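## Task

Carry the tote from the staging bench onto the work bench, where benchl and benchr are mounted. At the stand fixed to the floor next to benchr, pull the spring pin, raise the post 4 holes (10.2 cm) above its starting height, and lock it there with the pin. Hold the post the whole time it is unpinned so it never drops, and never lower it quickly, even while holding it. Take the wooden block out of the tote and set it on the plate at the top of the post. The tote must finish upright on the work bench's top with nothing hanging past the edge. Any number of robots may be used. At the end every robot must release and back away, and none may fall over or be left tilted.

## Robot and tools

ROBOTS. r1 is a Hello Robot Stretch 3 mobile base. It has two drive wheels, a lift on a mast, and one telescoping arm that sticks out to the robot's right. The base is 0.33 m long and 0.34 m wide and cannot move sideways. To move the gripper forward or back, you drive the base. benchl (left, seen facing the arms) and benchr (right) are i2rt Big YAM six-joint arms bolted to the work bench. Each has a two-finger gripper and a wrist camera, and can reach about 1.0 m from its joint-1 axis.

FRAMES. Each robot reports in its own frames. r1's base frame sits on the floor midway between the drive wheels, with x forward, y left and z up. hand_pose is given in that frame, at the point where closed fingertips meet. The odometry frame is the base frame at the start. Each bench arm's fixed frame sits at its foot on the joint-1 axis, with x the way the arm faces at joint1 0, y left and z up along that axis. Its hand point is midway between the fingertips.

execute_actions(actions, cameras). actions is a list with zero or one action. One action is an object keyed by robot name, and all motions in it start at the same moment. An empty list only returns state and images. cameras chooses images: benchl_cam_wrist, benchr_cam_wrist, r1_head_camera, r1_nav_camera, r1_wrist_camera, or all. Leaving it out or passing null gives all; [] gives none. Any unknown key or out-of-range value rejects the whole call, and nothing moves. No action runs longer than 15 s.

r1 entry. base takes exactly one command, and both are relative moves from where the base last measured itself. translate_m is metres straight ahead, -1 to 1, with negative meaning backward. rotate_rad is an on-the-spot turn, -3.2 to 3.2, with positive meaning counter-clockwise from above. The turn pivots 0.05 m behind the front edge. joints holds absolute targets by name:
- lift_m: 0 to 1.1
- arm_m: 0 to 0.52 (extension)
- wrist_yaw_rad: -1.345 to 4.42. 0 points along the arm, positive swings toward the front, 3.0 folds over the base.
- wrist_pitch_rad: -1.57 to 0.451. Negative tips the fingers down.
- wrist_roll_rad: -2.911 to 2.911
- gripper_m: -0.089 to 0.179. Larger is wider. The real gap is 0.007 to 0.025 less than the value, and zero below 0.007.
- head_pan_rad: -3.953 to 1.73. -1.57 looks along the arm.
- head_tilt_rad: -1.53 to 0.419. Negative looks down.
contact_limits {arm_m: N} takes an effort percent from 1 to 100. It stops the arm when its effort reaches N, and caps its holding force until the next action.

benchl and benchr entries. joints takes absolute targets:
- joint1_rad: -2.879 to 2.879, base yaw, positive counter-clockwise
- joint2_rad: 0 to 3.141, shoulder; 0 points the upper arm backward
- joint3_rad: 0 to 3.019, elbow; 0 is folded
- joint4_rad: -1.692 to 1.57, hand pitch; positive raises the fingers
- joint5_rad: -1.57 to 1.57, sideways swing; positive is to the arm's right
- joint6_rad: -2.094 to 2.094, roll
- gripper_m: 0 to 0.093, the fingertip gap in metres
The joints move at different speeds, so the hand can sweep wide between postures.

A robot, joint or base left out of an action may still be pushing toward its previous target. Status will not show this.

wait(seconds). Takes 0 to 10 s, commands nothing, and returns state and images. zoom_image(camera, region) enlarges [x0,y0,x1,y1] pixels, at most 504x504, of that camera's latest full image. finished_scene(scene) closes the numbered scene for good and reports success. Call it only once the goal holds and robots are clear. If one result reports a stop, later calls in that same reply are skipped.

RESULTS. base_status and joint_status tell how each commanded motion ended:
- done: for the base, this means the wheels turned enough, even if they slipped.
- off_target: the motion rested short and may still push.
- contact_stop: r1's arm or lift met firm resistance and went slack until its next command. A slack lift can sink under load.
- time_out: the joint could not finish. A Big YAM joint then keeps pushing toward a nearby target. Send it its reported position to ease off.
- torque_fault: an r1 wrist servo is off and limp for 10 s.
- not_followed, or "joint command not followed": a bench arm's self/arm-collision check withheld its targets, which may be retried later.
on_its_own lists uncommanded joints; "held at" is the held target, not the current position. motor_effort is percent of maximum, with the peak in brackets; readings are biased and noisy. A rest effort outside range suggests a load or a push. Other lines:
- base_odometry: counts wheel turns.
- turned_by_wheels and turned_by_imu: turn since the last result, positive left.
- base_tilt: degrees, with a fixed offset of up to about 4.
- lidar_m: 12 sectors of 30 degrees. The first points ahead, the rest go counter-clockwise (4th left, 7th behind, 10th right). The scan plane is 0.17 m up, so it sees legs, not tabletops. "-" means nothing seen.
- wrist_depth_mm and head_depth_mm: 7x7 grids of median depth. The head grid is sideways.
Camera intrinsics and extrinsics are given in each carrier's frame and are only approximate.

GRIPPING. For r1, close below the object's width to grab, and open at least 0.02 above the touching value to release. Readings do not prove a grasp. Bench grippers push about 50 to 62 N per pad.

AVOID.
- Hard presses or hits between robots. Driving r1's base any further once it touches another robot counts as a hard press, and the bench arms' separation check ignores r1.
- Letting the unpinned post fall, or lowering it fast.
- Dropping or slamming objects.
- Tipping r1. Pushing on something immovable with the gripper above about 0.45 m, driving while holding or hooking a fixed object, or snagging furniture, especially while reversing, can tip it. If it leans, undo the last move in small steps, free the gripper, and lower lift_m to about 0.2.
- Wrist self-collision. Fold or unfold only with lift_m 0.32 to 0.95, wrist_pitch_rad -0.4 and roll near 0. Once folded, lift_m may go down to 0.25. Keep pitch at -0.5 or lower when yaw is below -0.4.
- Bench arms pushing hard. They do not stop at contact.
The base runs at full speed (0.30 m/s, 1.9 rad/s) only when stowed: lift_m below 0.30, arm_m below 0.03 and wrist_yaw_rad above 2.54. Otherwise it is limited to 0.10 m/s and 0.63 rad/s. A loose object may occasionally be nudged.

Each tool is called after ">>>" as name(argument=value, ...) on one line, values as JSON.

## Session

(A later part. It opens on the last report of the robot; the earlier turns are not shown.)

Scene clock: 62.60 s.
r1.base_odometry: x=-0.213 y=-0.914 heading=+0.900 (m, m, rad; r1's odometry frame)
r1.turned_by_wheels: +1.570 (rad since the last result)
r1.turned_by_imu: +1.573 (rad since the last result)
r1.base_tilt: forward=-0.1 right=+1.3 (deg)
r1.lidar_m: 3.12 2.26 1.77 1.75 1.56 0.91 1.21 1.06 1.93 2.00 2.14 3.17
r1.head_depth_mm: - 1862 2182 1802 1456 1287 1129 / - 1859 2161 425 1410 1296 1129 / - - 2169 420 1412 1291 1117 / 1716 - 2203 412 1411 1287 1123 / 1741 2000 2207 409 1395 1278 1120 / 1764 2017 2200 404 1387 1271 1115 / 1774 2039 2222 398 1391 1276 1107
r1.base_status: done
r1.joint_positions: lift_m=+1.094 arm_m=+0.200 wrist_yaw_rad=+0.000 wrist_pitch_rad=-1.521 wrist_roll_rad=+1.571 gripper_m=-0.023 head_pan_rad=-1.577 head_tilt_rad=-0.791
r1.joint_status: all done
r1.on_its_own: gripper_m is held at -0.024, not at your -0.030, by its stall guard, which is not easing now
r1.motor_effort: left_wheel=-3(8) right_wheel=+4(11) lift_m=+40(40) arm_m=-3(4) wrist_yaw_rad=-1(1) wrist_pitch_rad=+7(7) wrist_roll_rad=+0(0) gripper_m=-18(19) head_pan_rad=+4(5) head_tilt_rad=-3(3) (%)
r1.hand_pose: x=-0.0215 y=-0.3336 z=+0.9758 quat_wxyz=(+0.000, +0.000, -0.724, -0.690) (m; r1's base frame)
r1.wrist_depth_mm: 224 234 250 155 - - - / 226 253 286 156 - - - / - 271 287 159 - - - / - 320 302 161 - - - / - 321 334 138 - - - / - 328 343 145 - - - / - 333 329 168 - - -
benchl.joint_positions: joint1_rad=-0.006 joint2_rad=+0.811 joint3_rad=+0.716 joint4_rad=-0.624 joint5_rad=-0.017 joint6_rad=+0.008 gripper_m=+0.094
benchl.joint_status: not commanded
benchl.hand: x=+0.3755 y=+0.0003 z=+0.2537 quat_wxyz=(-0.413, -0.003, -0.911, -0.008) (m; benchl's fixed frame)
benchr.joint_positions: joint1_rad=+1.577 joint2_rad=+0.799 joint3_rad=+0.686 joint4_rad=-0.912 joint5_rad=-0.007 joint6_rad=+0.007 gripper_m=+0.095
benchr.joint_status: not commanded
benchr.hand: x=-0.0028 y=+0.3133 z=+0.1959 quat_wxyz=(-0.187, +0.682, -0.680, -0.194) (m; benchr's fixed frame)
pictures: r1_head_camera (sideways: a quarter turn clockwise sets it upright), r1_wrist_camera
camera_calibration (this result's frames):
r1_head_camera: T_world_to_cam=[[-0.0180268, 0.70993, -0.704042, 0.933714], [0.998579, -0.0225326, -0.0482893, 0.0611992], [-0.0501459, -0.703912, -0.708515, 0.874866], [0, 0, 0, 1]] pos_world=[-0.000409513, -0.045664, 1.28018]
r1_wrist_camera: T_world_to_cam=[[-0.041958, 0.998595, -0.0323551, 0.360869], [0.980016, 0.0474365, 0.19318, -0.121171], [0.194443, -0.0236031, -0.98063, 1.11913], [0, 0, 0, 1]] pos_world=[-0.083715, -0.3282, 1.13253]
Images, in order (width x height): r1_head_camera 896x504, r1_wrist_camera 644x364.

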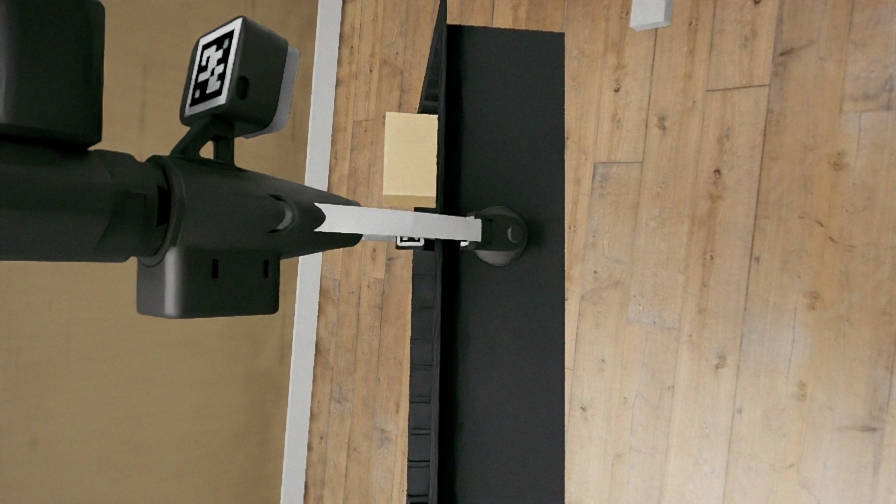

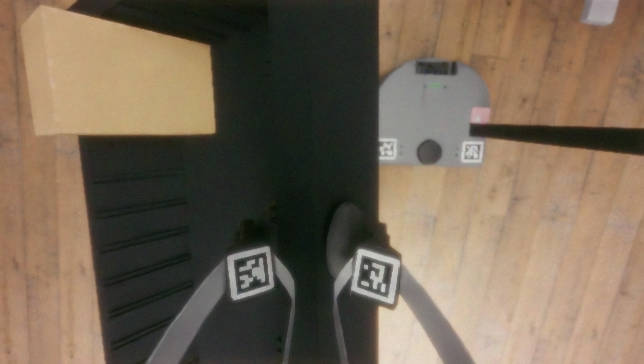

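>>> execute_actions(actions=[{"r1":{"base":{"translate_m":1}},"benchl":{"joints":{"joint1_rad":-1.6}},"benchr":{"joints":{"joint1_rad":1.4,"joint4_rad":-0.2}}}], cameras=["benchr_cam_wrist"])

>>> execute_actions(actions=[{"r1":{"base":{"translate_m":1}}}], cameras=[])

>>> execute_actions(actions=[{"r1":{"base":{"translate_m":0.2}}}], cameras=[])

>>> execute_actions(actions=[{"r1":{"base":{"rotate_rad":1.57},"joints":{"arm_m":0.12}}}])

Scene clock: 75.50 s.
r1.base_odometry: x=+0.409 y=-0.131 heading=+0.900 (m, m, rad; r1's odometry frame)
r1.turned_by_wheels: +0.000 (rad since the last result)
r1.turned_by_imu: -0.004 (rad since the last result)
r1.base_tilt: forward=-0.1 right=+1.3 (deg)
r1.lidar_m: 2.22 2.13 1.68 1.65 1.77 1.81 2.20 1.96 2.14 2.10 2.26 2.18
r1.head_depth_mm: - 1965 2242 1807 1462 1300 1126 / - 1949 2231 426 1414 1294 1126 / - - 2239 420 1409 1290 1124 / 1802 - 2226 413 1400 1285 1121 / 1831 2100 2295 408 1394 1285 1118 / 1827 2115 2262 402 1405 1278 1111 / 1866 2148 2276 396 1384 1271 1109
r1.base_status: done
r1.joint_positions: lift_m=+1.094 arm_m=+0.200 wrist_yaw_rad=+0.000 wrist_pitch_rad=-1.521 wrist_roll_rad=+1.571 gripper_m=-0.023 head_pan_rad=-1.577 head_tilt_rad=-0.791
r1.joint_status: not commanded
r1.on_its_own: gripper_m is held at -0.024, not at your -0.030, by its stall guard, which is not easing now
r1.motor_effort: left_wheel=-3(5) right_wheel=+3(8) lift_m=+40(40) arm_m=-3(4) wrist_yaw_rad=+0(0) wrist_pitch_rad=+7(7) wrist_roll_rad=+1(0) gripper_m=-18(19) head_pan_rad=+5(4) head_tilt_rad=-3(3) (%)
r1.hand_pose: x=-0.0215 y=-0.3336 z=+0.9758 quat_wxyz=(+0.000, +0.000, -0.724, -0.690) (m; r1's base frame)
r1.wrist_depth_mm: 227 237 246 154 - - - / 227 252 285 157 - - - / - 270 292 159 - - - / - 317 305 161 - - - / - 323 331 138 - - - / - 322 346 145 - - - / - 327 329 169 - - -
benchl.joint_positions: joint1_rad=-1.594 joint2_rad=+0.811 joint3_rad=+0.716 joint4_rad=-0.622 joint5_rad=-0.016 joint6_rad=+0.008 gripper_m=+0.094
benchl.joint_status: all done
benchl.hand: x=-0.0065 y=-0.3759 z=+0.2542 quat_wxyz=(-0.296, -0.651, -0.636, +0.290) (m; benchl's fixed frame)
benchr.joint_positions: joint1_rad=+1.399 joint2_rad=+0.799 joint3_rad=+0.686 joint4_rad=-0.215 joint5_rad=-0.007 joint6_rad=+0.007 gripper_m=+0.095
benchr.joint_status: all done
benchr.hand: x=+0.0706 y=+0.4127 z=+0.3269 quat_wxyz=(-0.442, +0.523, -0.622, -0.379) (m; benchr's fixed frame)
pictures: benchr_cam_wrist
camera_calibration (this result's frames):
benchr_cam_wrist: T_world_to_cam=[[0.986052, -0.166334, -0.0059051, 0.00128357], [-0.138468, -0.800142, -0.583609, 0.536526], [0.0923491, 0.576286, -0.812013, 0.143197], [0, 0, 0, 1]] pos_world=[0.0598022, 0.346988, 0.429407]
Images, in order (width x height): benchr_cam_wrist 504x504.

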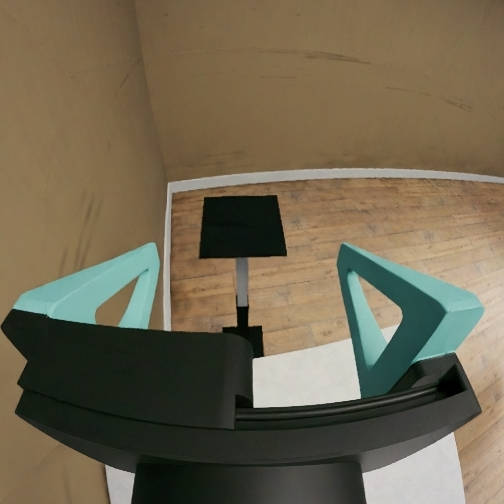

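Scene clock: 87.30 s.
r1.base_odometry: x=+1.031 y=+0.652 heading=+0.899 (m, m, rad; r1's odometry frame)
r1.turned_by_wheels: +0.000 (rad since the last result)
r1.turned_by_imu: -0.004 (rad since the last result)
r1.base_tilt: forward=-0.1 right=+1.3 (deg)
r1.lidar_m: 1.54 1.26 1.57 1.55 1.66 2.45 2.79 2.87 2.23 2.20 1.53 1.28
r1.head_depth_mm: - 2061 2285 1806 1460 1307 1129 / - 2044 2267 426 1424 1295 1125 / - - 2244 420 1411 1288 1128 / 1902 - 2210 412 1411 1283 1123 / 1916 2197 2300 408 1397 1283 1111 / 1924 2212 2310 403 1395 1284 1110 / 1941 2229 2275 396 1386 1274 1108
r1.base_status: done
r1.joint_positions: lift_m=+1.094 arm_m=+0.200 wrist_yaw_rad=+0.000 wrist_pitch_rad=-1.521 wrist_roll_rad=+1.571 gripper_m=-0.023 head_pan_rad=-1.577 head_tilt_rad=-0.791
r1.joint_status: not commanded
r1.on_its_own: gripper_m is held at -0.024, not at your -0.030, by its stall guard, which is not easing now
r1.motor_effort: left_wheel=-3(4) right_wheel=+3(8) lift_m=+40(40) arm_m=-3(3) wrist_yaw_rad=+0(0) wrist_pitch_rad=+7(7) wrist_roll_rad=+0(0) gripper_m=-19(19) head_pan_rad=+4(5) head_tilt_rad=-3(3) (%)
r1.hand_pose: x=-0.0215 y=-0.3336 z=+0.9758 quat_wxyz=(+0.000, +0.000, -0.724, -0.690) (m; r1's base frame)
r1.wrist_depth_mm: 229 236 247 155 - - - / 227 253 286 157 - - - / - 270 290 159 - - - / - 315 307 161 - - - / - 319 334 137 - - - / - 326 350 145 - - - / - 331 332 168 - - -
benchl.joint_positions: joint1_rad=-1.594 joint2_rad=+0.811 joint3_rad=+0.716 joint4_rad=-0.622 joint5_rad=-0.016 joint6_rad=+0.008 gripper_m=+0.094
benchl.joint_status: not commanded
benchl.hand: x=-0.0065 y=-0.3759 z=+0.2542 quat_wxyz=(-0.296, -0.651, -0.636, +0.290) (m; benchl's fixed frame)
benchr.joint_positions: joint1_rad=+1.399 joint2_rad=+0.799 joint3_rad=+0.686 joint4_rad=-0.215 joint5_rad=-0.007 joint6_rad=+0.007 gripper_m=+0.095
benchr.joint_status: not commanded
benchr.hand: x=+0.0706 y=+0.4127 z=+0.3269 quat_wxyz=(-0.442, +0.523, -0.622, -0.379) (m; benchr's fixed frame)
pictures: none
No camera images: the call's "cameras" was empty. Leave "cameras" out to get every camera's image.

Scene clock: 90.83 s.
r1.base_odometry: x=+1.155 y=+0.809 heading=+0.899 (m, m, rad; r1's odometry frame)
r1.turned_by_wheels: +0.000 (rad since the last result)
r1.turned_by_imu: -0.001 (rad since the last result)
r1.base_tilt: forward=+0.0 right=+1.3 (deg)
r1.lidar_m: 1.35 1.07 1.55 1.53 1.64 2.41 2.97 2.89 2.26 2.22 1.41 1.12
r1.head_depth_mm: - 2075 2309 1794 1462 1297 1131 / - 2078 2256 425 1419 1294 1131 / - - 2266 420 1414 1285 1124 / 1933 - 2212 413 1406 1290 1117 / 1915 2221 2297 409 1401 1283 1120 / 1944 2237 2255 403 1395 1284 1116 / 1978 2261 2269 397 1391 1274 1109
r1.base_status: done
r1.joint_positions: lift_m=+1.094 arm_m=+0.200 wrist_yaw_rad=+0.000 wrist_pitch_rad=-1.521 wrist_roll_rad=+1.571 gripper_m=-0.023 head_pan_rad=-1.577 head_tilt_rad=-0.791
r1.joint_status: not commanded
r1.on_its_own: gripper_m is held at -0.024, not at your -0.030, by its stall guard, which is not easing now
r1.motor_effort: left_wheel=-3(3) right_wheel=+2(7) lift_m=+40(40) arm_m=-4(3) wrist_yaw_rad=+0(0) wrist_pitch_rad=+7(7) wrist_roll_rad=+0(0) gripper_m=-18(19) head_pan_rad=+4(5) head_tilt_rad=-3(3) (%)
r1.hand_pose: x=-0.0215 y=-0.3336 z=+0.9758 quat_wxyz=(+0.000, +0.000, -0.724, -0.690) (m; r1's base frame)
r1.wrist_depth_mm: 228 235 247 154 - - - / 227 253 285 157 - - - / - 273 291 160 - - - / - 318 302 162 - - - / - 323 331 137 - - - / - 324 348 145 - - - / - 329 331 168 - - -
benchl.joint_positions: joint1_rad=-1.594 joint2_rad=+0.811 joint3_rad=+0.716 joint4_rad=-0.622 joint5_rad=-0.016 joint6_rad=+0.008 gripper_m=+0.094
benchl.joint_status: not commanded
benchl.hand: x=-0.0065 y=-0.3759 z=+0.2542 quat_wxyz=(-0.296, -0.651, -0.636, +0.290) (m; benchl's fixed frame)
benchr.joint_positions: joint1_rad=+1.399 joint2_rad=+0.799 joint3_rad=+0.686 joint4_rad=-0.215 joint5_rad=-0.007 joint6_rad=+0.007 gripper_m=+0.095
benchr.joint_status: not commanded
benchr.hand: x=+0.0706 y=+0.4127 z=+0.3269 quat_wxyz=(-0.442, +0.523, -0.622, -0.379) (m; benchr's fixed frame)
pictures: none
No camera images: the call's "cameras" was empty. Leave "cameras" out to get every camera's image.

Scene clock: 94.27 s.
r1.base_odometry: x=+1.155 y=+0.809 heading=+2.469 (m, m, rad; r1's odometry frame)
r1.turned_by_wheels: +1.570 (rad since the last result)
r1.turned_by_imu: +1.573 (rad since the last result)
r1.base_tilt: forward=-0.1 right=+1.3 (deg)
r1.lidar_m: 1.53 1.65 2.45 2.98 2.86 2.24 2.22 1.40 1.12 1.34 1.07 1.56
r1.head_depth_mm: - 1103 - 812 370 1241 1130 / - 1272 956 785 366 1243 1126 / - - - 533 360 1234 1123 / 1090 1294 - 798 354 1230 1121 / 1104 1064 1003 797 351 1224 1117 / 1161 1255 1000 792 346 1223 1109 / 1183 1280 994 789 342 1222 1107
r1.base_status: done
r1.joint_positions: lift_m=+1.094 arm_m=+0.120 wrist_yaw_rad=+0.000 wrist_pitch_rad=-1.521 wrist_roll_rad=+1.571 gripper_m=-0.023 head_pan_rad=-1.577 head_tilt_rad=-0.791
r1.joint_status: all done
r1.on_its_own: gripper_m is held at -0.024, not at your -0.030, by its stall guard, which is not easing now
r1.motor_effort: left_wheel=-4(8) right_wheel=+4(8) lift_m=+40(40) arm_m=-3(3) wrist_yaw_rad=+0(1) wrist_pitch_rad=+7(7) wrist_roll_rad=+0(0) gripper_m=-18(19) head_pan_rad=+4(4) head_tilt_rad=-3(2) (%)
r1.hand_pose: x=-0.0215 y=-0.2536 z=+0.9758 quat_wxyz=(+0.000, +0.000, -0.724, -0.690) (m; r1's base frame)
r1.wrist_depth_mm: 223 235 250 154 - - - / 224 252 287 157 - - - / 348 270 290 158 - - - / 426 323 306 161 - - - / 443 321 331 137 - - - / 460 327 347 144 - - - / 480 325 331 169 - - -
benchl.joint_positions: joint1_rad=-1.594 joint2_rad=+0.811 joint3_rad=+0.716 joint4_rad=-0.622 joint5_rad=-0.016 joint6_rad=+0.008 gripper_m=+0.094
benchl.joint_status: not commanded
benchl.hand: x=-0.0065 y=-0.3759 z=+0.2542 quat_wxyz=(-0.296, -0.651, -0.636, +0.290) (m; benchl's fixed frame)
benchr.joint_positions: joint1_rad=+1.399 joint2_rad=+0.799 joint3_rad=+0.686 joint4_rad=-0.215 joint5_rad=-0.007 joint6_rad=+0.007 gripper_m=+0.095
benchr.joint_status: not commanded
benchr.hand: x=+0.0706 y=+0.4127 z=+0.3269 quat_wxyz=(-0.442, +0.523, -0.622, -0.379) (m; benchr's fixed frame)
pictures: benchl_cam_wrist, benchr_cam_wrist, r1_head_camera (sideways: a quarter turn clockwise sets it upright), r1_nav_camera (sideways: a quarter turn counterclockwise sets it upright), r1_wrist_camera
camera_calibration (this result's frames):
benchl_cam_wrist: T_world_to_cam=[[-0.999812, 0.017469, -0.00838983, 0.000129421], [0.0189187, 0.97366, -0.227219, 0.426232], [0.00419957, -0.227335, -0.973808, 0.289284], [0, 0, 0, 1]] pos_world=[-0.00914922, -0.349243, 0.378555]
benchr_cam_wrist: T_world_to_cam=[[0.986052, -0.166334, -0.0059051, 0.00128357], [-0.138468, -0.800142, -0.583609, 0.536526], [0.0923491, 0.576286, -0.812013, 0.143197], [0, 0, 0, 1]] pos_world=[0.0598022, 0.346988, 0.429407]
r1_head_camera: T_world_to_cam=[[-0.0180267, 0.70993, -0.704041, 0.933713], [0.998579, -0.0225327, -0.0482893, 0.0611992], [-0.050146, -0.703912, -0.708515, 0.874866], [0, 0, 0, 1]] pos_world=[-0.000409518, -0.045664, 1.28018]
r1_nav_camera: T_world_to_cam=[[-0.0506574, -0.726043, 0.685781, -0.843063], [-0.998422, 0.053488, -0.0171234, 0.0774585], [-0.0242487, -0.685566, -0.727606, 0.903821], [0, 0, 0, 1]] pos_world=[0.0565454, 0.00338568, 1.23711]
r1_wrist_camera: T_world_to_cam=[[-0.0419598, 0.998596, -0.0323458, 0.28097], [0.980016, 0.0474365, 0.19318, -0.124967], [0.194443, -0.0235936, -0.98063, 1.12102], [0, 0, 0, 1]] pos_world=[-0.083715, -0.248198, 1.13253]
Images, in order (width x height): benchl_cam_wrist 504x504, benchr_cam_wrist 504x504, r1_head_camera 896x504, r1_nav_camera 672x504, r1_wrist_camera 644x364.

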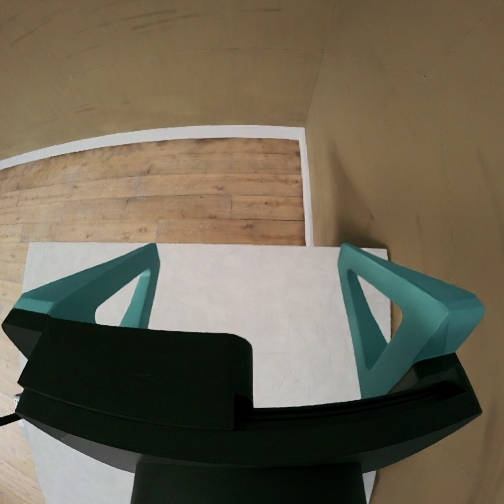

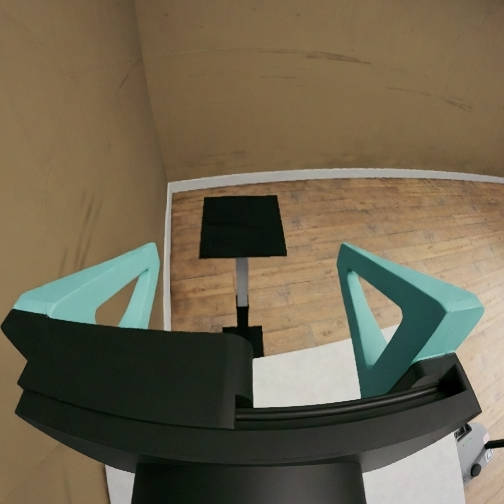

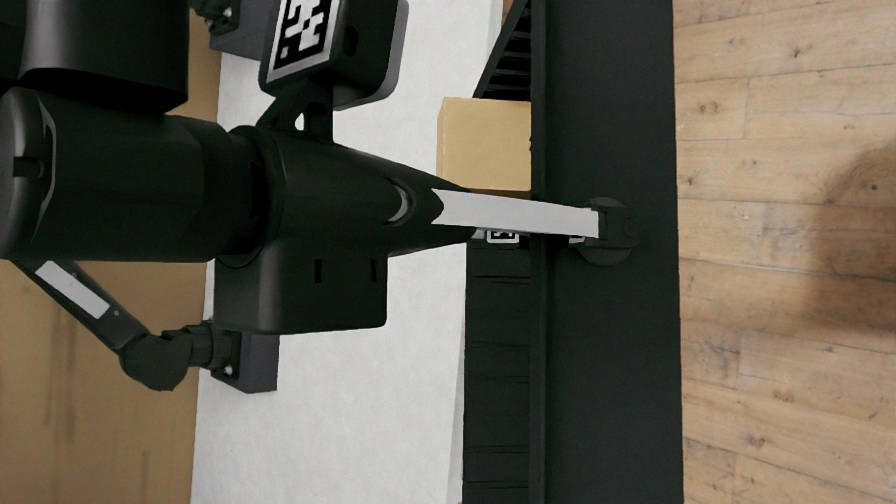

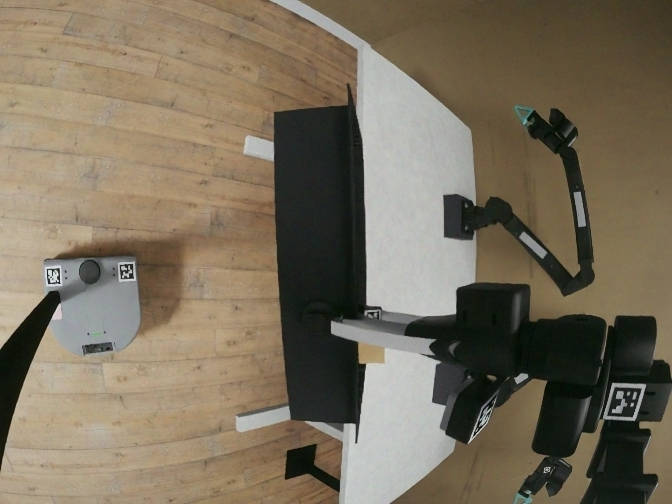

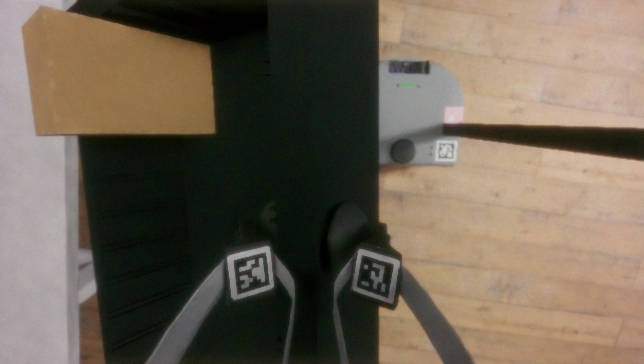

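>>> execute_actions(actions=[{"r1":{"joints":{"arm_m":0.52}}}], cameras=[])

>>> execute_actions(actions=[{"r1":{"joints":{"lift_m":0.98}}}], cameras=["r1_head_camera","r1_wrist_camera"])

>>> execute_actions(actions=[{"r1":{"joints":{"lift_m":0.91}}}], cameras=["r1_head_camera","r1_wrist_camera"])

Scene clock: 109.37 s.
r1.base_odometry: x=+1.155 y=+0.809 heading=+2.469 (m, m, rad; r1's odometry frame)
r1.turned_by_wheels: +0.000 (rad since the last result)
r1.turned_by_imu: +0.000 (rad since the last result)
r1.base_tilt: forward=+0.0 right=+1.3 (deg)
r1.lidar_m: 1.53 1.65 2.45 2.98 2.86 2.25 2.21 1.40 1.12 1.34 1.07 1.55
r1.head_depth_mm: 1092 1209 1020 838 1534 1307 1131 / 1117 1233 982 834 1520 1296 1128 / 1152 1247 724 832 1520 1289 1125 / - 1262 761 851 1497 1286 1122 / 1108 1024 789 847 1504 1283 1117 / 1165 995 831 843 1497 1279 1116 / 1175 1269 926 864 1481 1267 1110
r1.base_status: not commanded
r1.joint_positions: lift_m=+1.094 arm_m=+0.520 wrist_yaw_rad=+0.000 wrist_pitch_rad=-1.522 wrist_roll_rad=+1.571 gripper_m=-0.023 head_pan_rad=-1.577 head_tilt_rad=-0.791
r1.joint_status: all done
r1.on_its_own: gripper_m is held at -0.024, not at your -0.030, by its stall guard, which is not easing now
r1.motor_effort: left_wheel=-4(4) right_wheel=+4(4) lift_m=+40(40) arm_m=+3(3) wrist_yaw_rad=+0(0) wrist_pitch_rad=+7(7) wrist_roll_rad=+0(0) gripper_m=-19(18) head_pan_rad=+4(4) head_tilt_rad=-3(3) (%)
r1.hand_pose: x=-0.0215 y=-0.6529 z=+0.9758 quat_wxyz=(+0.000, +0.000, -0.724, -0.690) (m; r1's base frame)
r1.wrist_depth_mm: 224 235 246 154 - - - / 226 251 285 157 - - - / 349 272 290 159 - - - / 424 317 307 162 - - - / 437 323 331 138 - - - / 454 329 345 145 - - - / 467 327 333 168 - - -
benchl.joint_positions: joint1_rad=-1.594 joint2_rad=+0.811 joint3_rad=+0.716 joint4_rad=-0.622 joint5_rad=-0.016 joint6_rad=+0.008 gripper_m=+0.094
benchl.joint_status: not commanded
benchl.hand: x=-0.0065 y=-0.3759 z=+0.2542 quat_wxyz=(-0.296, -0.651, -0.636, +0.290) (m; benchl's fixed frame)
benchr.joint_positions: joint1_rad=+1.399 joint2_rad=+0.799 joint3_rad=+0.686 joint4_rad=-0.215 joint5_rad=-0.007 joint6_rad=+0.007 gripper_m=+0.095
benchr.joint_status: not commanded
benchr.hand: x=+0.0706 y=+0.4127 z=+0.3269 quat_wxyz=(-0.442, +0.523, -0.622, -0.379) (m; benchr's fixed frame)
pictures: none
No camera images: the call's "cameras" was empty. Leave "cameras" out to get every camera's image.

Scene clock: 111.23 s.
r1.base_odometry: x=+1.155 y=+0.809 heading=+2.469 (m, m, rad; r1's odometry frame)
r1.turned_by_wheels: +0.000 (rad since the last result)
r1.turned_by_imu: +0.000 (rad since the last result)
r1.base_tilt: forward=-0.1 right=+1.3 (deg)
r1.lidar_m: 1.53 1.64 2.44 2.98 2.86 2.25 2.21 1.40 1.11 1.35 1.07 1.55
r1.head_depth_mm: 864 - 979 837 1532 1298 1135 / - 1258 1021 833 1527 1291 1133 / - 1241 746 830 1506 1294 1123 / 1082 - 740 852 1507 1280 1121 / 1109 1073 732 845 1507 1285 1117 / 1165 1259 726 844 1494 1278 1115 / 1177 1278 956 867 1477 1267 1111
r1.base_status: not commanded
r1.joint_positions: lift_m=+0.980 arm_m=+0.520 wrist_yaw_rad=+0.000 wrist_pitch_rad=-1.509 wrist_roll_rad=+1.571 gripper_m=-0.023 head_pan_rad=-1.577 head_tilt_rad=-0.791
r1.joint_status: all done
r1.on_its_own: gripper_m is held at -0.024, not at your -0.030, by its stall guard, which is not easing now
r1.motor_effort: left_wheel=-4(7) right_wheel=+4(4) lift_m=+16(36) arm_m=+3(3) wrist_yaw_rad=-1(0) wrist_pitch_rad=+3(9) wrist_roll_rad=+0(0) gripper_m=-16(20) head_pan_rad=+4(4) head_tilt_rad=-2(3) (%)
r1.hand_pose: x=-0.0215 y=-0.6562 z=+0.8619 quat_wxyz=(+0.000, +0.000, -0.728, -0.685) (m; r1's base frame)
r1.wrist_depth_mm: 203 242 225 116 282 967 959 / 206 253 234 120 292 985 - / 249 268 242 124 - - - / 266 293 250 128 - - - / 268 299 266 129 - - - / 267 314 279 134 - - - / 271 321 279 203 - - -
benchl.joint_positions: joint1_rad=-1.594 joint2_rad=+0.811 joint3_rad=+0.716 joint4_rad=-0.622 joint5_rad=-0.016 joint6_rad=+0.008 gripper_m=+0.094
benchl.joint_status: not commanded
benchl.hand: x=-0.0065 y=-0.3759 z=+0.2542 quat_wxyz=(-0.296, -0.651, -0.636, +0.290) (m; benchl's fixed frame)
benchr.joint_positions: joint1_rad=+1.399 joint2_rad=+0.799 joint3_rad=+0.686 joint4_rad=-0.215 joint5_rad=-0.007 joint6_rad=+0.007 gripper_m=+0.095
benchr.joint_status: not commanded
benchr.hand: x=+0.0706 y=+0.4127 z=+0.3269 quat_wxyz=(-0.442, +0.523, -0.622, -0.379) (m; benchr's fixed frame)
pictures: r1_head_camera (sideways: a quarter turn clockwise sets it upright), r1_wrist_camera
camera_calibration (this result's frames):
r1_head_camera: T_world_to_cam=[[-0.0180268, 0.70993, -0.704042, 0.933714], [0.998579, -0.0225325, -0.0482893, 0.0611992], [-0.0501458, -0.703912, -0.708515, 0.874866], [0, 0, 0, 1]] pos_world=[-0.000409507, -0.045664, 1.28018]
r1_wrist_camera: T_world_to_cam=[[-0.0419677, 0.998106, -0.0449836, 0.689895], [0.980015, 0.0498858, 0.192567, -0.0817381], [0.194446, -0.036003, -0.980252, 0.991396], [0, 0, 0, 1]] pos_world=[-0.0837149, -0.648817, 1.01859]
Images, in order (width x height): r1_head_camera 896x504, r1_wrist_camera 644x364.

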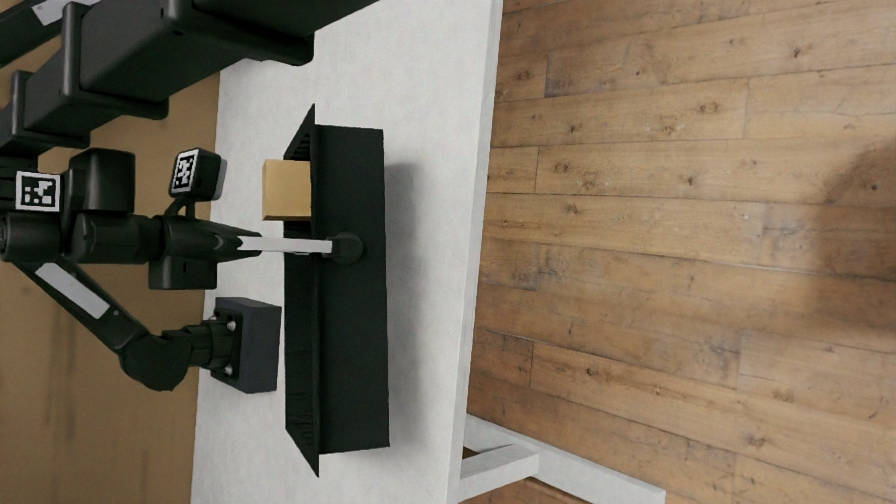

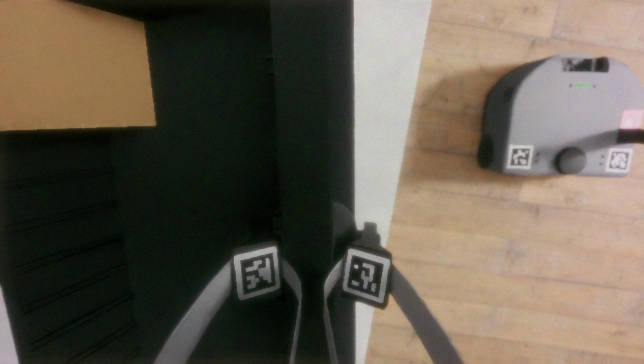

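Scene clock: 112.70 s.
r1.base_odometry: x=+1.155 y=+0.809 heading=+2.469 (m, m, rad; r1's odometry frame)
r1.turned_by_wheels: +0.000 (rad since the last result)
r1.turned_by_imu: +0.000 (rad since the last result)
r1.base_tilt: forward=-0.1 right=+1.3 (deg)
r1.lidar_m: 1.53 1.64 2.46 2.98 2.86 2.26 2.22 1.40 1.12 1.34 1.07 1.56
r1.head_depth_mm: 1092 1199 - - 1482 1306 1131 / 1120 - 937 810 1515 1301 1127 / 1097 1257 908 807 1519 1293 1122 / 915 1286 964 811 1508 1286 1120 / 1105 1071 961 800 1501 1278 1113 / 1162 1257 937 800 1492 1276 1114 / 1175 1278 992 867 1476 1268 1110
r1.base_status: not commanded
r1.joint_positions: lift_m=+0.910 arm_m=+0.520 wrist_yaw_rad=+0.000 wrist_pitch_rad=-1.501 wrist_roll_rad=+1.571 gripper_m=-0.023 head_pan_rad=-1.577 head_tilt_rad=-0.791
r1.joint_status: all done
r1.on_its_own: gripper_m is held at -0.024, not at your -0.030, by its stall guard, which is not easing now
r1.motor_effort: left_wheel=-3(3) right_wheel=+4(4) lift_m=+16(16) arm_m=+3(3) wrist_yaw_rad=+0(0) wrist_pitch_rad=+0(3) wrist_roll_rad=+0(0) gripper_m=-18(18) head_pan_rad=+4(4) head_tilt_rad=-3(3) (%)
r1.hand_pose: x=-0.0215 y=-0.6581 z=+0.7919 quat_wxyz=(+0.000, +0.000, -0.731, -0.682) (m; r1's base frame)
r1.wrist_depth_mm: 211 206 201 116 213 914 879 / 215 213 208 120 219 930 - / 225 221 215 124 229 956 - / 233 228 222 127 236 987 975 / 240 236 229 131 - - - / 251 244 236 136 - - - / 260 255 247 143 - - -
benchl.joint_positions: joint1_rad=-1.594 joint2_rad=+0.811 joint3_rad=+0.716 joint4_rad=-0.622 joint5_rad=-0.016 joint6_rad=+0.008 gripper_m=+0.094
benchl.joint_status: not commanded
benchl.hand: x=-0.0065 y=-0.3759 z=+0.2542 quat_wxyz=(-0.296, -0.651, -0.636, +0.290) (m; benchl's fixed frame)
benchr.joint_positions: joint1_rad=+1.399 joint2_rad=+0.799 joint3_rad=+0.686 joint4_rad=-0.215 joint5_rad=-0.007 joint6_rad=+0.007 gripper_m=+0.095
benchr.joint_status: not commanded
benchr.hand: x=+0.0706 y=+0.4127 z=+0.3269 quat_wxyz=(-0.442, +0.523, -0.622, -0.379) (m; benchr's fixed frame)
pictures: r1_head_camera (sideways: a quarter turn clockwise sets it upright), r1_wrist_camera
camera_calibration (this result's frames):
r1_head_camera: T_world_to_cam=[[-0.0180267, 0.70993, -0.704042, 0.933714], [0.998579, -0.0225327, -0.0482893, 0.0611992], [-0.050146, -0.703912, -0.708515, 0.874866], [0, 0, 0, 1]] pos_world=[-0.000409518, -0.045664, 1.28018]
r1_wrist_camera: T_world_to_cam=[[-0.041975, 0.997746, -0.0523633, 0.69425], [0.980014, 0.0513157, 0.192194, -0.0669174], [0.194448, -0.0432495, -0.979959, 0.917656], [0, 0, 0, 1]] pos_world=[-0.0837148, -0.649562, 0.94848]
Images, in order (width x height): r1_head_camera 896x504, r1_wrist_camera 644x364.

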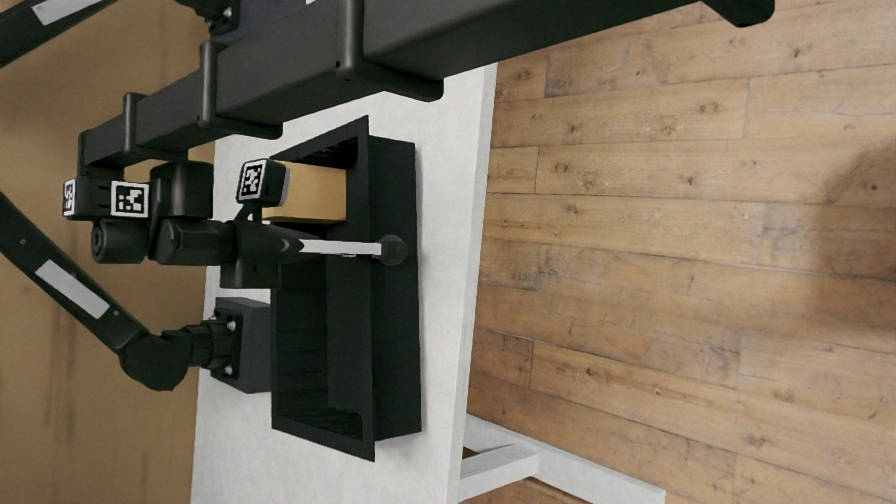

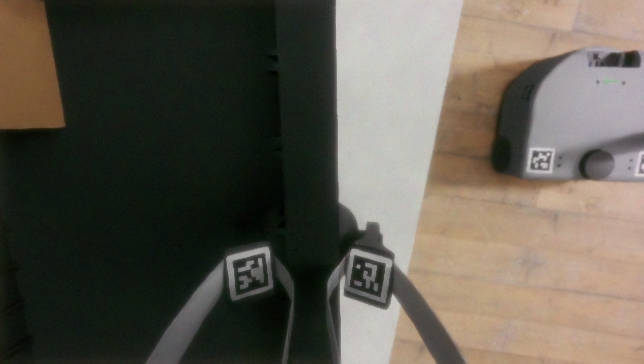

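>>> execute_actions(actions=[{"r1":{"joints":{"gripper_m":0.07,"lift_m":0.9}},"benchr":{"joints":{"joint1_rad":1.41,"joint2_rad":1.6,"joint3_rad":0.66,"joint4_rad":1.2,"joint6_rad":1.57,"gripper_m":0.06}}}], cameras=[])

>>> execute_actions(actions=[{"r1":{"joints":{"lift_m":1.0}},"benchr":{"joints":{"joint2_rad":1.95,"joint4_rad":1.3}}}], cameras=["benchr_cam_wrist"])

>>> execute_actions(actions=[{"r1":{"base":{"translate_m":-0.9},"joints":{"arm_m":0}}}], cameras=["r1_head_camera","r1_nav_camera"])

Scene clock: 119.07 s.
r1.base_odometry: x=+1.155 y=+0.809 heading=+2.469 (m, m, rad; r1's odometry frame)
r1.turned_by_wheels: +0.000 (rad since the last result)
r1.turned_by_imu: +0.000 (rad since the last result)
r1.base_tilt: forward=-0.1 right=+1.3 (deg)
r1.lidar_m: 1.53 1.65 2.45 2.98 2.86 2.25 2.22 1.40 1.12 1.35 1.07 1.55
r1.head_depth_mm: 1111 1211 - - 1487 1301 1134 / 1116 - 934 830 1531 1296 1128 / 1111 1246 913 809 1509 1297 1118 / 1086 1268 963 817 1518 1287 1123 / 1112 1068 959 803 1505 1283 1115 / 1171 1260 931 799 1500 1271 1117 / 1180 1286 992 864 1485 1271 1113
r1.base_status: not commanded
r1.joint_positions: lift_m=+0.900 arm_m=+0.520 wrist_yaw_rad=+0.000 wrist_pitch_rad=-1.500 wrist_roll_rad=+1.571 gripper_m=+0.070 head_pan_rad=-1.577 head_tilt_rad=-0.791
r1.joint_status: all done
r1.motor_effort: left_wheel=-4(4) right_wheel=+4(4) lift_m=+16(20) arm_m=+3(3) wrist_yaw_rad=+0(0) wrist_pitch_rad=+0(0) wrist_roll_rad=+0(0) gripper_m=+0(81) head_pan_rad=+4(4) head_tilt_rad=-3(3) (%)
r1.hand_pose: x=-0.0215 y=-0.6584 z=+0.7818 quat_wxyz=(+0.000, +0.000, -0.731, -0.682) (m; r1's base frame)
r1.wrist_depth_mm: 206 205 204 123 204 886 860 / 211 212 210 127 210 919 - / 219 219 218 131 219 951 - / 227 226 225 151 225 961 958 / 234 234 230 139 - 989 - / 243 240 240 145 - - - / 252 248 247 150 - - -
benchl.joint_positions: joint1_rad=-1.594 joint2_rad=+0.811 joint3_rad=+0.716 joint4_rad=-0.622 joint5_rad=-0.016 joint6_rad=+0.008 gripper_m=+0.094
benchl.joint_status: not commanded
benchl.hand: x=-0.0065 y=-0.3759 z=+0.2542 quat_wxyz=(-0.296, -0.651, -0.636, +0.290) (m; benchl's fixed frame)
benchr.joint_positions: joint1_rad=+1.400 joint2_rad=+1.591 joint3_rad=+0.668 joint4_rad=+1.186 joint5_rad=-0.007 joint6_rad=+1.559 gripper_m=+0.060
benchr.joint_status: all done
benchr.hand: x=+0.0954 y=+0.5574 z=+0.2666 quat_wxyz=(-0.070, -0.045, -0.607, -0.790) (m; benchr's fixed frame)
pictures: none
No camera images: the call's "cameras" was empty. Leave "cameras" out to get every camera's image.

Scene clock: 120.80 s.
r1.base_odometry: x=+1.155 y=+0.809 heading=+2.469 (m, m, rad; r1's odometry frame)
r1.turned_by_wheels: +0.000 (rad since the last result)
r1.turned_by_imu: +0.000 (rad since the last result)
r1.base_tilt: forward=-0.1 right=+1.3 (deg)
r1.lidar_m: 1.53 1.64 2.45 2.98 2.86 2.25 2.22 1.40 1.12 1.35 1.07 1.56
r1.head_depth_mm: - - 1031 837 1526 1301 1131 / - 1251 1028 833 1527 1290 1129 / - 1246 901 805 1515 1294 1119 / 1084 1242 965 810 1510 1287 1124 / 1112 1070 956 804 1497 1282 1114 / 1162 1261 931 797 1497 1278 1112 / 1179 1277 993 869 1481 1279 1105
r1.base_status: not commanded
r1.joint_positions: lift_m=+0.999 arm_m=+0.520 wrist_yaw_rad=+0.000 wrist_pitch_rad=-1.499 wrist_roll_rad=+1.571 gripper_m=+0.070 head_pan_rad=-1.577 head_tilt_rad=-0.791
r1.joint_status: all done
r1.motor_effort: left_wheel=-3(4) right_wheel=+4(4) lift_m=+35(40) arm_m=+3(3) wrist_yaw_rad=+0(1) wrist_pitch_rad=+0(0) wrist_roll_rad=+0(0) gripper_m=+0(1) head_pan_rad=+4(5) head_tilt_rad=-3(2) (%)
r1.hand_pose: x=-0.0215 y=-0.6586 z=+0.8809 quat_wxyz=(+0.000, +0.000, -0.732, -0.682) (m; r1's base frame)
r1.wrist_depth_mm: 224 266 287 263 300 987 - / 222 305 306 305 309 - - / 274 319 315 314 - - - / 298 327 327 324 - - - / 295 341 337 338 - - - / 296 353 354 348 - - - / 295 365 357 358 - - -
benchl.joint_positions: joint1_rad=-1.594 joint2_rad=+0.811 joint3_rad=+0.716 joint4_rad=-0.622 joint5_rad=-0.016 joint6_rad=+0.008 gripper_m=+0.094
benchl.joint_status: not commanded
benchl.hand: x=-0.0065 y=-0.3759 z=+0.2542 quat_wxyz=(-0.296, -0.651, -0.636, +0.290) (m; benchl's fixed frame)
benchr.joint_positions: joint1_rad=+1.400 joint2_rad=+1.953 joint3_rad=+0.668 joint4_rad=+1.290 joint5_rad=-0.007 joint6_rad=+1.560 gripper_m=+0.060
benchr.joint_status: all done
benchr.hand: x=+0.0978 y=+0.5714 z=+0.0907 quat_wxyz=(-0.062, -0.054, -0.704, -0.706) (m; benchr's fixed frame)
pictures: benchr_cam_wrist
camera_calibration (this result's frames):
benchr_cam_wrist: T_world_to_cam=[[0.0130701, 0.000381038, -0.999915, 0.0895402], [-0.897505, -0.440844, -0.0118994, 0.346483], [-0.440811, 0.897584, -0.00541987, -0.347175], [0, 0, 0, 1]] pos_world=[0.156761, 0.464329, 0.0917739]
Images, in order (width x height): benchr_cam_wrist 504x504.

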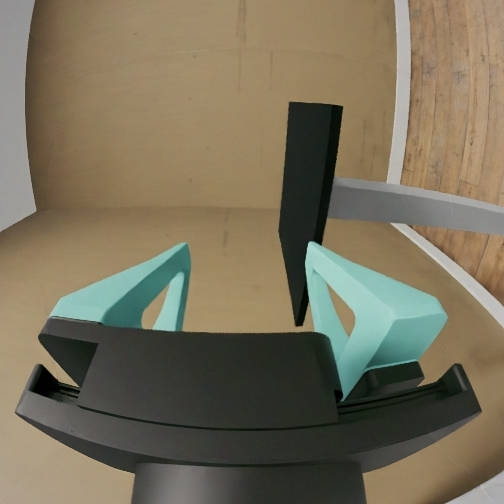

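Scene clock: 130.77 s.
r1.base_odometry: x=+1.859 y=+0.248 heading=+2.469 (m, m, rad; r1's odometry frame)
r1.turned_by_wheels: +0.000 (rad since the last result)
r1.turned_by_imu: +0.001 (rad since the last result)
r1.base_tilt: forward=+0.0 right=+1.3 (deg)
r1.lidar_m: 2.42 2.62 3.26 3.05 1.71 1.34 1.32 1.42 0.88 0.85 1.34 1.67
r1.head_depth_mm: 1028 1146 - - - - 1103 / 1038 1139 942 - - - 1105 / 1046 1177 1337 - - - 1091 / 1057 1145 1328 1679 1548 - 1080 / 1050 881 1011 797 1410 - 1094 / 813 1209 1004 793 1457 1273 1112 / 1088 1202 994 790 1493 1270 1110
r1.base_status: done
r1.joint_positions: lift_m=+0.999 arm_m=+0.001 wrist_yaw_rad=+0.000 wrist_pitch_rad=-1.499 wrist_roll_rad=+1.571 gripper_m=+0.070 head_pan_rad=-1.577 head_tilt_rad=-0.791
r1.joint_status: all done
joint sent to its limit — the command would take r1.arm_m past its lower limit, so that joint was sent only as far as its limit.
r1.motor_effort: left_wheel=-3(8) right_wheel=+3(4) lift_m=+35(35) arm_m=-3(3) wrist_yaw_rad=-1(0) wrist_pitch_rad=+0(0) wrist_roll_rad=+0(0) gripper_m=+0(1) head_pan_rad=+4(4) head_tilt_rad=-3(3) (%)
r1.hand_pose: x=-0.0215 y=-0.1405 z=+0.8809 quat_wxyz=(+0.000, +0.000, -0.732, -0.681) (m; r1's base frame)
r1.wrist_depth_mm: 966 - 982 978 - 975 976 / - - - - 993 - - / - - - - - - - / - - - - - - - / - - - - - - - / - - - - - - - / - - - - - - -
benchl.joint_positions: joint1_rad=-1.594 joint2_rad=+0.811 joint3_rad=+0.716 joint4_rad=-0.622 joint5_rad=-0.016 joint6_rad=+0.008 gripper_m=+0.094
benchl.joint_status: not commanded
benchl.hand: x=-0.0065 y=-0.3759 z=+0.2542 quat_wxyz=(-0.296, -0.651, -0.636, +0.290) (m; benchl's fixed frame)
benchr.joint_positions: joint1_rad=+1.400 joint2_rad=+1.953 joint3_rad=+0.668 joint4_rad=+1.290 joint5_rad=-0.007 joint6_rad=+1.560 gripper_m=+0.060
benchr.joint_status: not commanded
benchr.hand: x=+0.0978 y=+0.5714 z=+0.0907 quat_wxyz=(-0.062, -0.054, -0.704, -0.706) (m; benchr's fixed frame)
pictures: r1_head_camera (sideways: a quarter turn clockwise sets it upright), r1_nav_camera (sideways: a quarter turn counterclockwise sets it upright)
camera_calibration (this result's frames):
r1_head_camera: T_world_to_cam=[[-0.0180267, 0.70993, -0.704042, 0.933714], [0.998579, -0.0225327, -0.0482893, 0.0611992], [-0.050146, -0.703912, -0.708515, 0.874866], [0, 0, 0, 1]] pos_world=[-0.000409518, -0.045664, 1.28018]
r1_nav_camera: T_world_to_cam=[[-0.0506574, -0.726043, 0.685781, -0.843063], [-0.998422, 0.053488, -0.0171234, 0.0774586], [-0.0242487, -0.685566, -0.727606, 0.90382], [0, 0, 0, 1]] pos_world=[0.0565454, 0.00338567, 1.23711]
Images, in order (width x height): r1_head_camera 896x504, r1_nav_camera 672x504.

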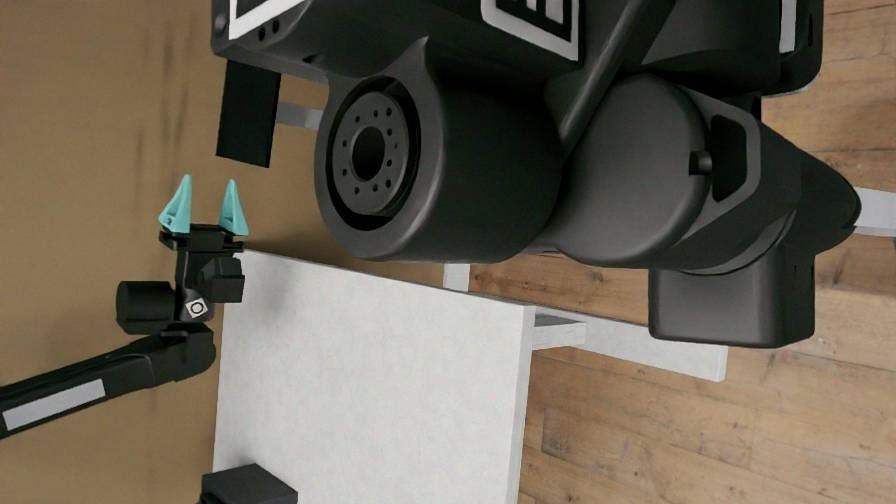

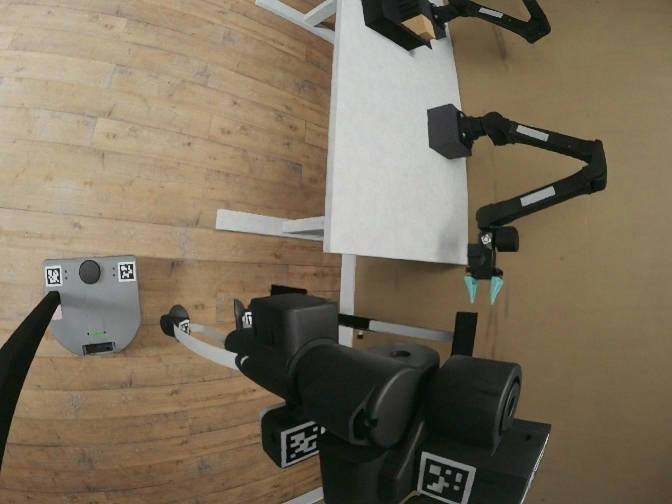

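>>> execute_actions(actions=[{"r1":{"base":{"translate_m":-0.2},"joints":{"lift_m":0.45,"wrist_pitch_rad":0,"wrist_roll_rad":0}},"benchr":{"joints":{"joint2_rad":2.13,"joint3_rad":0.7,"joint4_rad":1.437}}}], cameras=["r1_head_camera","r1_wrist_camera","benchr_cam_wrist"])

Scene clock: 139.07 s.
r1.base_odometry: x=+2.016 y=+0.123 heading=+2.469 (m, m, rad; r1's odometry frame)
r1.turned_by_wheels: +0.000 (rad since the last result)
r1.turned_by_imu: +0.000 (rad since the last result)
r1.base_tilt: forward=+0.0 right=+1.3 (deg)
r1.lidar_m: 2.62 2.82 3.36 3.14 1.45 1.14 1.12 1.21 1.25 0.85 0.90 1.83
r1.head_depth_mm: 1013 1158 1342 1607 1535 1304 1132 / 1019 1164 1355 1630 1519 1291 1128 / 1029 1158 1376 1654 1519 1293 1140 / 1041 1145 1373 1576 1465 1293 - / 1053 1187 1417 1666 1497 1281 1117 / 1060 1150 1078 1666 1420 1273 1112 / 1065 894 991 814 1456 1243 1110
r1.base_status: done
r1.joint_positions: lift_m=+0.451 arm_m=+0.001 wrist_yaw_rad=+0.000 wrist_pitch_rad=-0.023 wrist_roll_rad=+0.005 gripper_m=+0.070 head_pan_rad=-1.577 head_tilt_rad=-0.791
r1.joint_status: all done
r1.motor_effort: left_wheel=-3(8) right_wheel=+3(3) lift_m=+15(30) arm_m=-3(3) wrist_yaw_rad=-1(1) wrist_pitch_rad=+7(7) wrist_roll_rad=-2(3) gripper_m=+0(1) head_pan_rad=+5(5) head_tilt_rad=-3(3) (%)
r1.hand_pose: x=-0.0214 y=-0.4020 z=+0.5593 quat_wxyz=(+0.706, +0.008, -0.709, -0.008) (m; r1's base frame)
r1.wrist_depth_mm: 339 980 965 935 915 892 873 / 552 587 - 951 919 926 915 / - 659 - 997 997 967 939 / - 680 - - - - 994 / - - - - - - - / - - - - - - - / 914 841 914 882 938 925 908
benchl.joint_positions: joint1_rad=-1.594 joint2_rad=+0.811 joint3_rad=+0.716 joint4_rad=-0.622 joint5_rad=-0.016 joint6_rad=+0.008 gripper_m=+0.094
benchl.joint_status: not commanded
benchl.hand: x=-0.0065 y=-0.3759 z=+0.2542 quat_wxyz=(-0.296, -0.651, -0.636, +0.290) (m; benchl's fixed frame)
benchr.joint_positions: joint1_rad=+1.400 joint2_rad=+2.130 joint3_rad=+0.680 joint4_rad=+1.422 joint5_rad=-0.007 joint6_rad=+1.560 gripper_m=+0.060
benchr.joint_status: all done
benchr.hand: x=+0.0965 y=+0.5640 z=+0.0293 quat_wxyz=(-0.060, -0.055, -0.715, -0.695) (m; benchr's fixed frame)
pictures: benchr_cam_wrist, r1_head_camera (sideways: a quarter turn clockwise sets it upright), r1_wrist_camera
camera_calibration (this result's frames):
benchr_cam_wrist: T_world_to_cam=[[0.00768555, -0.0308134, -0.999496, 0.0462484], [-0.897519, -0.440925, 0.00669187, 0.34088], [-0.440909, 0.897015, -0.0310444, -0.340394], [0, 0, 0, 1]] pos_world=[0.155508, 0.457066, 0.0333766]
r1_head_camera: T_world_to_cam=[[-0.0180268, 0.70993, -0.704042, 0.933714], [0.998579, -0.0225325, -0.0482893, 0.0611992], [-0.0501458, -0.703912, -0.708515, 0.874866], [0, 0, 0, 1]] pos_world=[-0.000409507, -0.045664, 1.28018]
r1_wrist_camera: T_world_to_cam=[[-0.999171, 0.0152544, 0.0377376, -0.0393132], [-0.0334802, 0.219279, -0.975088, 0.663151], [-0.0231494, -0.975543, -0.218586, -0.10446], [0, 0, 0, 1]] pos_world=[-0.0194963, -0.24672, 0.625281]
Images, in order (width x height): benchr_cam_wrist 504x504, r1_head_camera 896x504, r1_wrist_camera 644x364.

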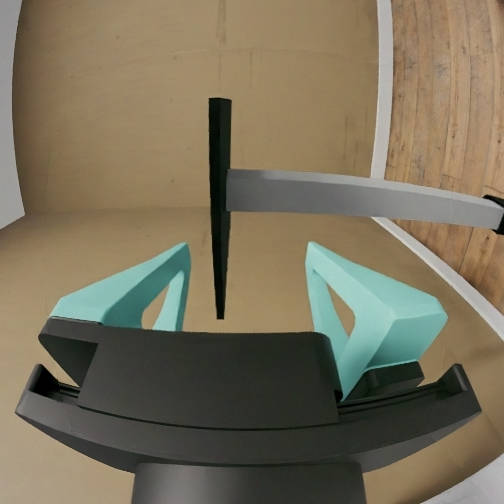

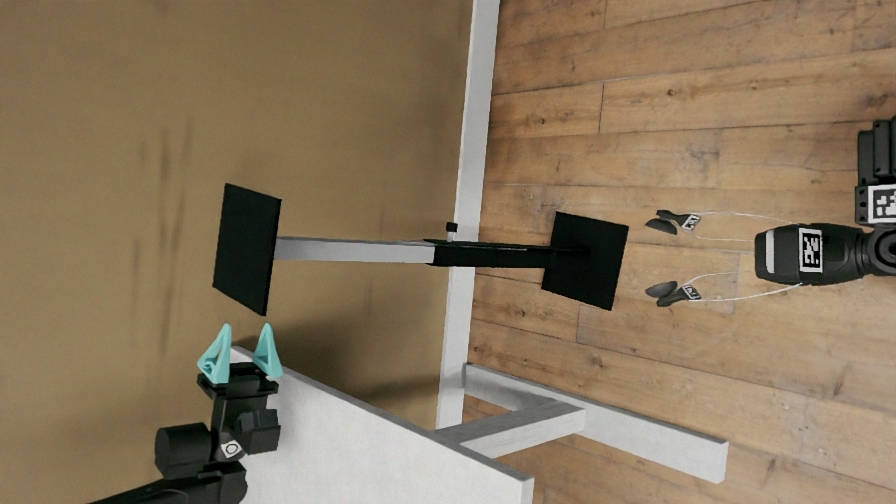

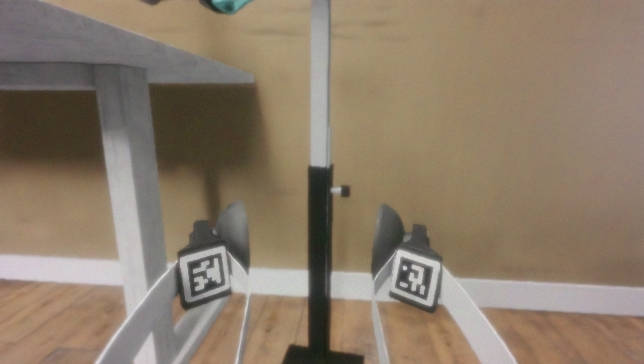

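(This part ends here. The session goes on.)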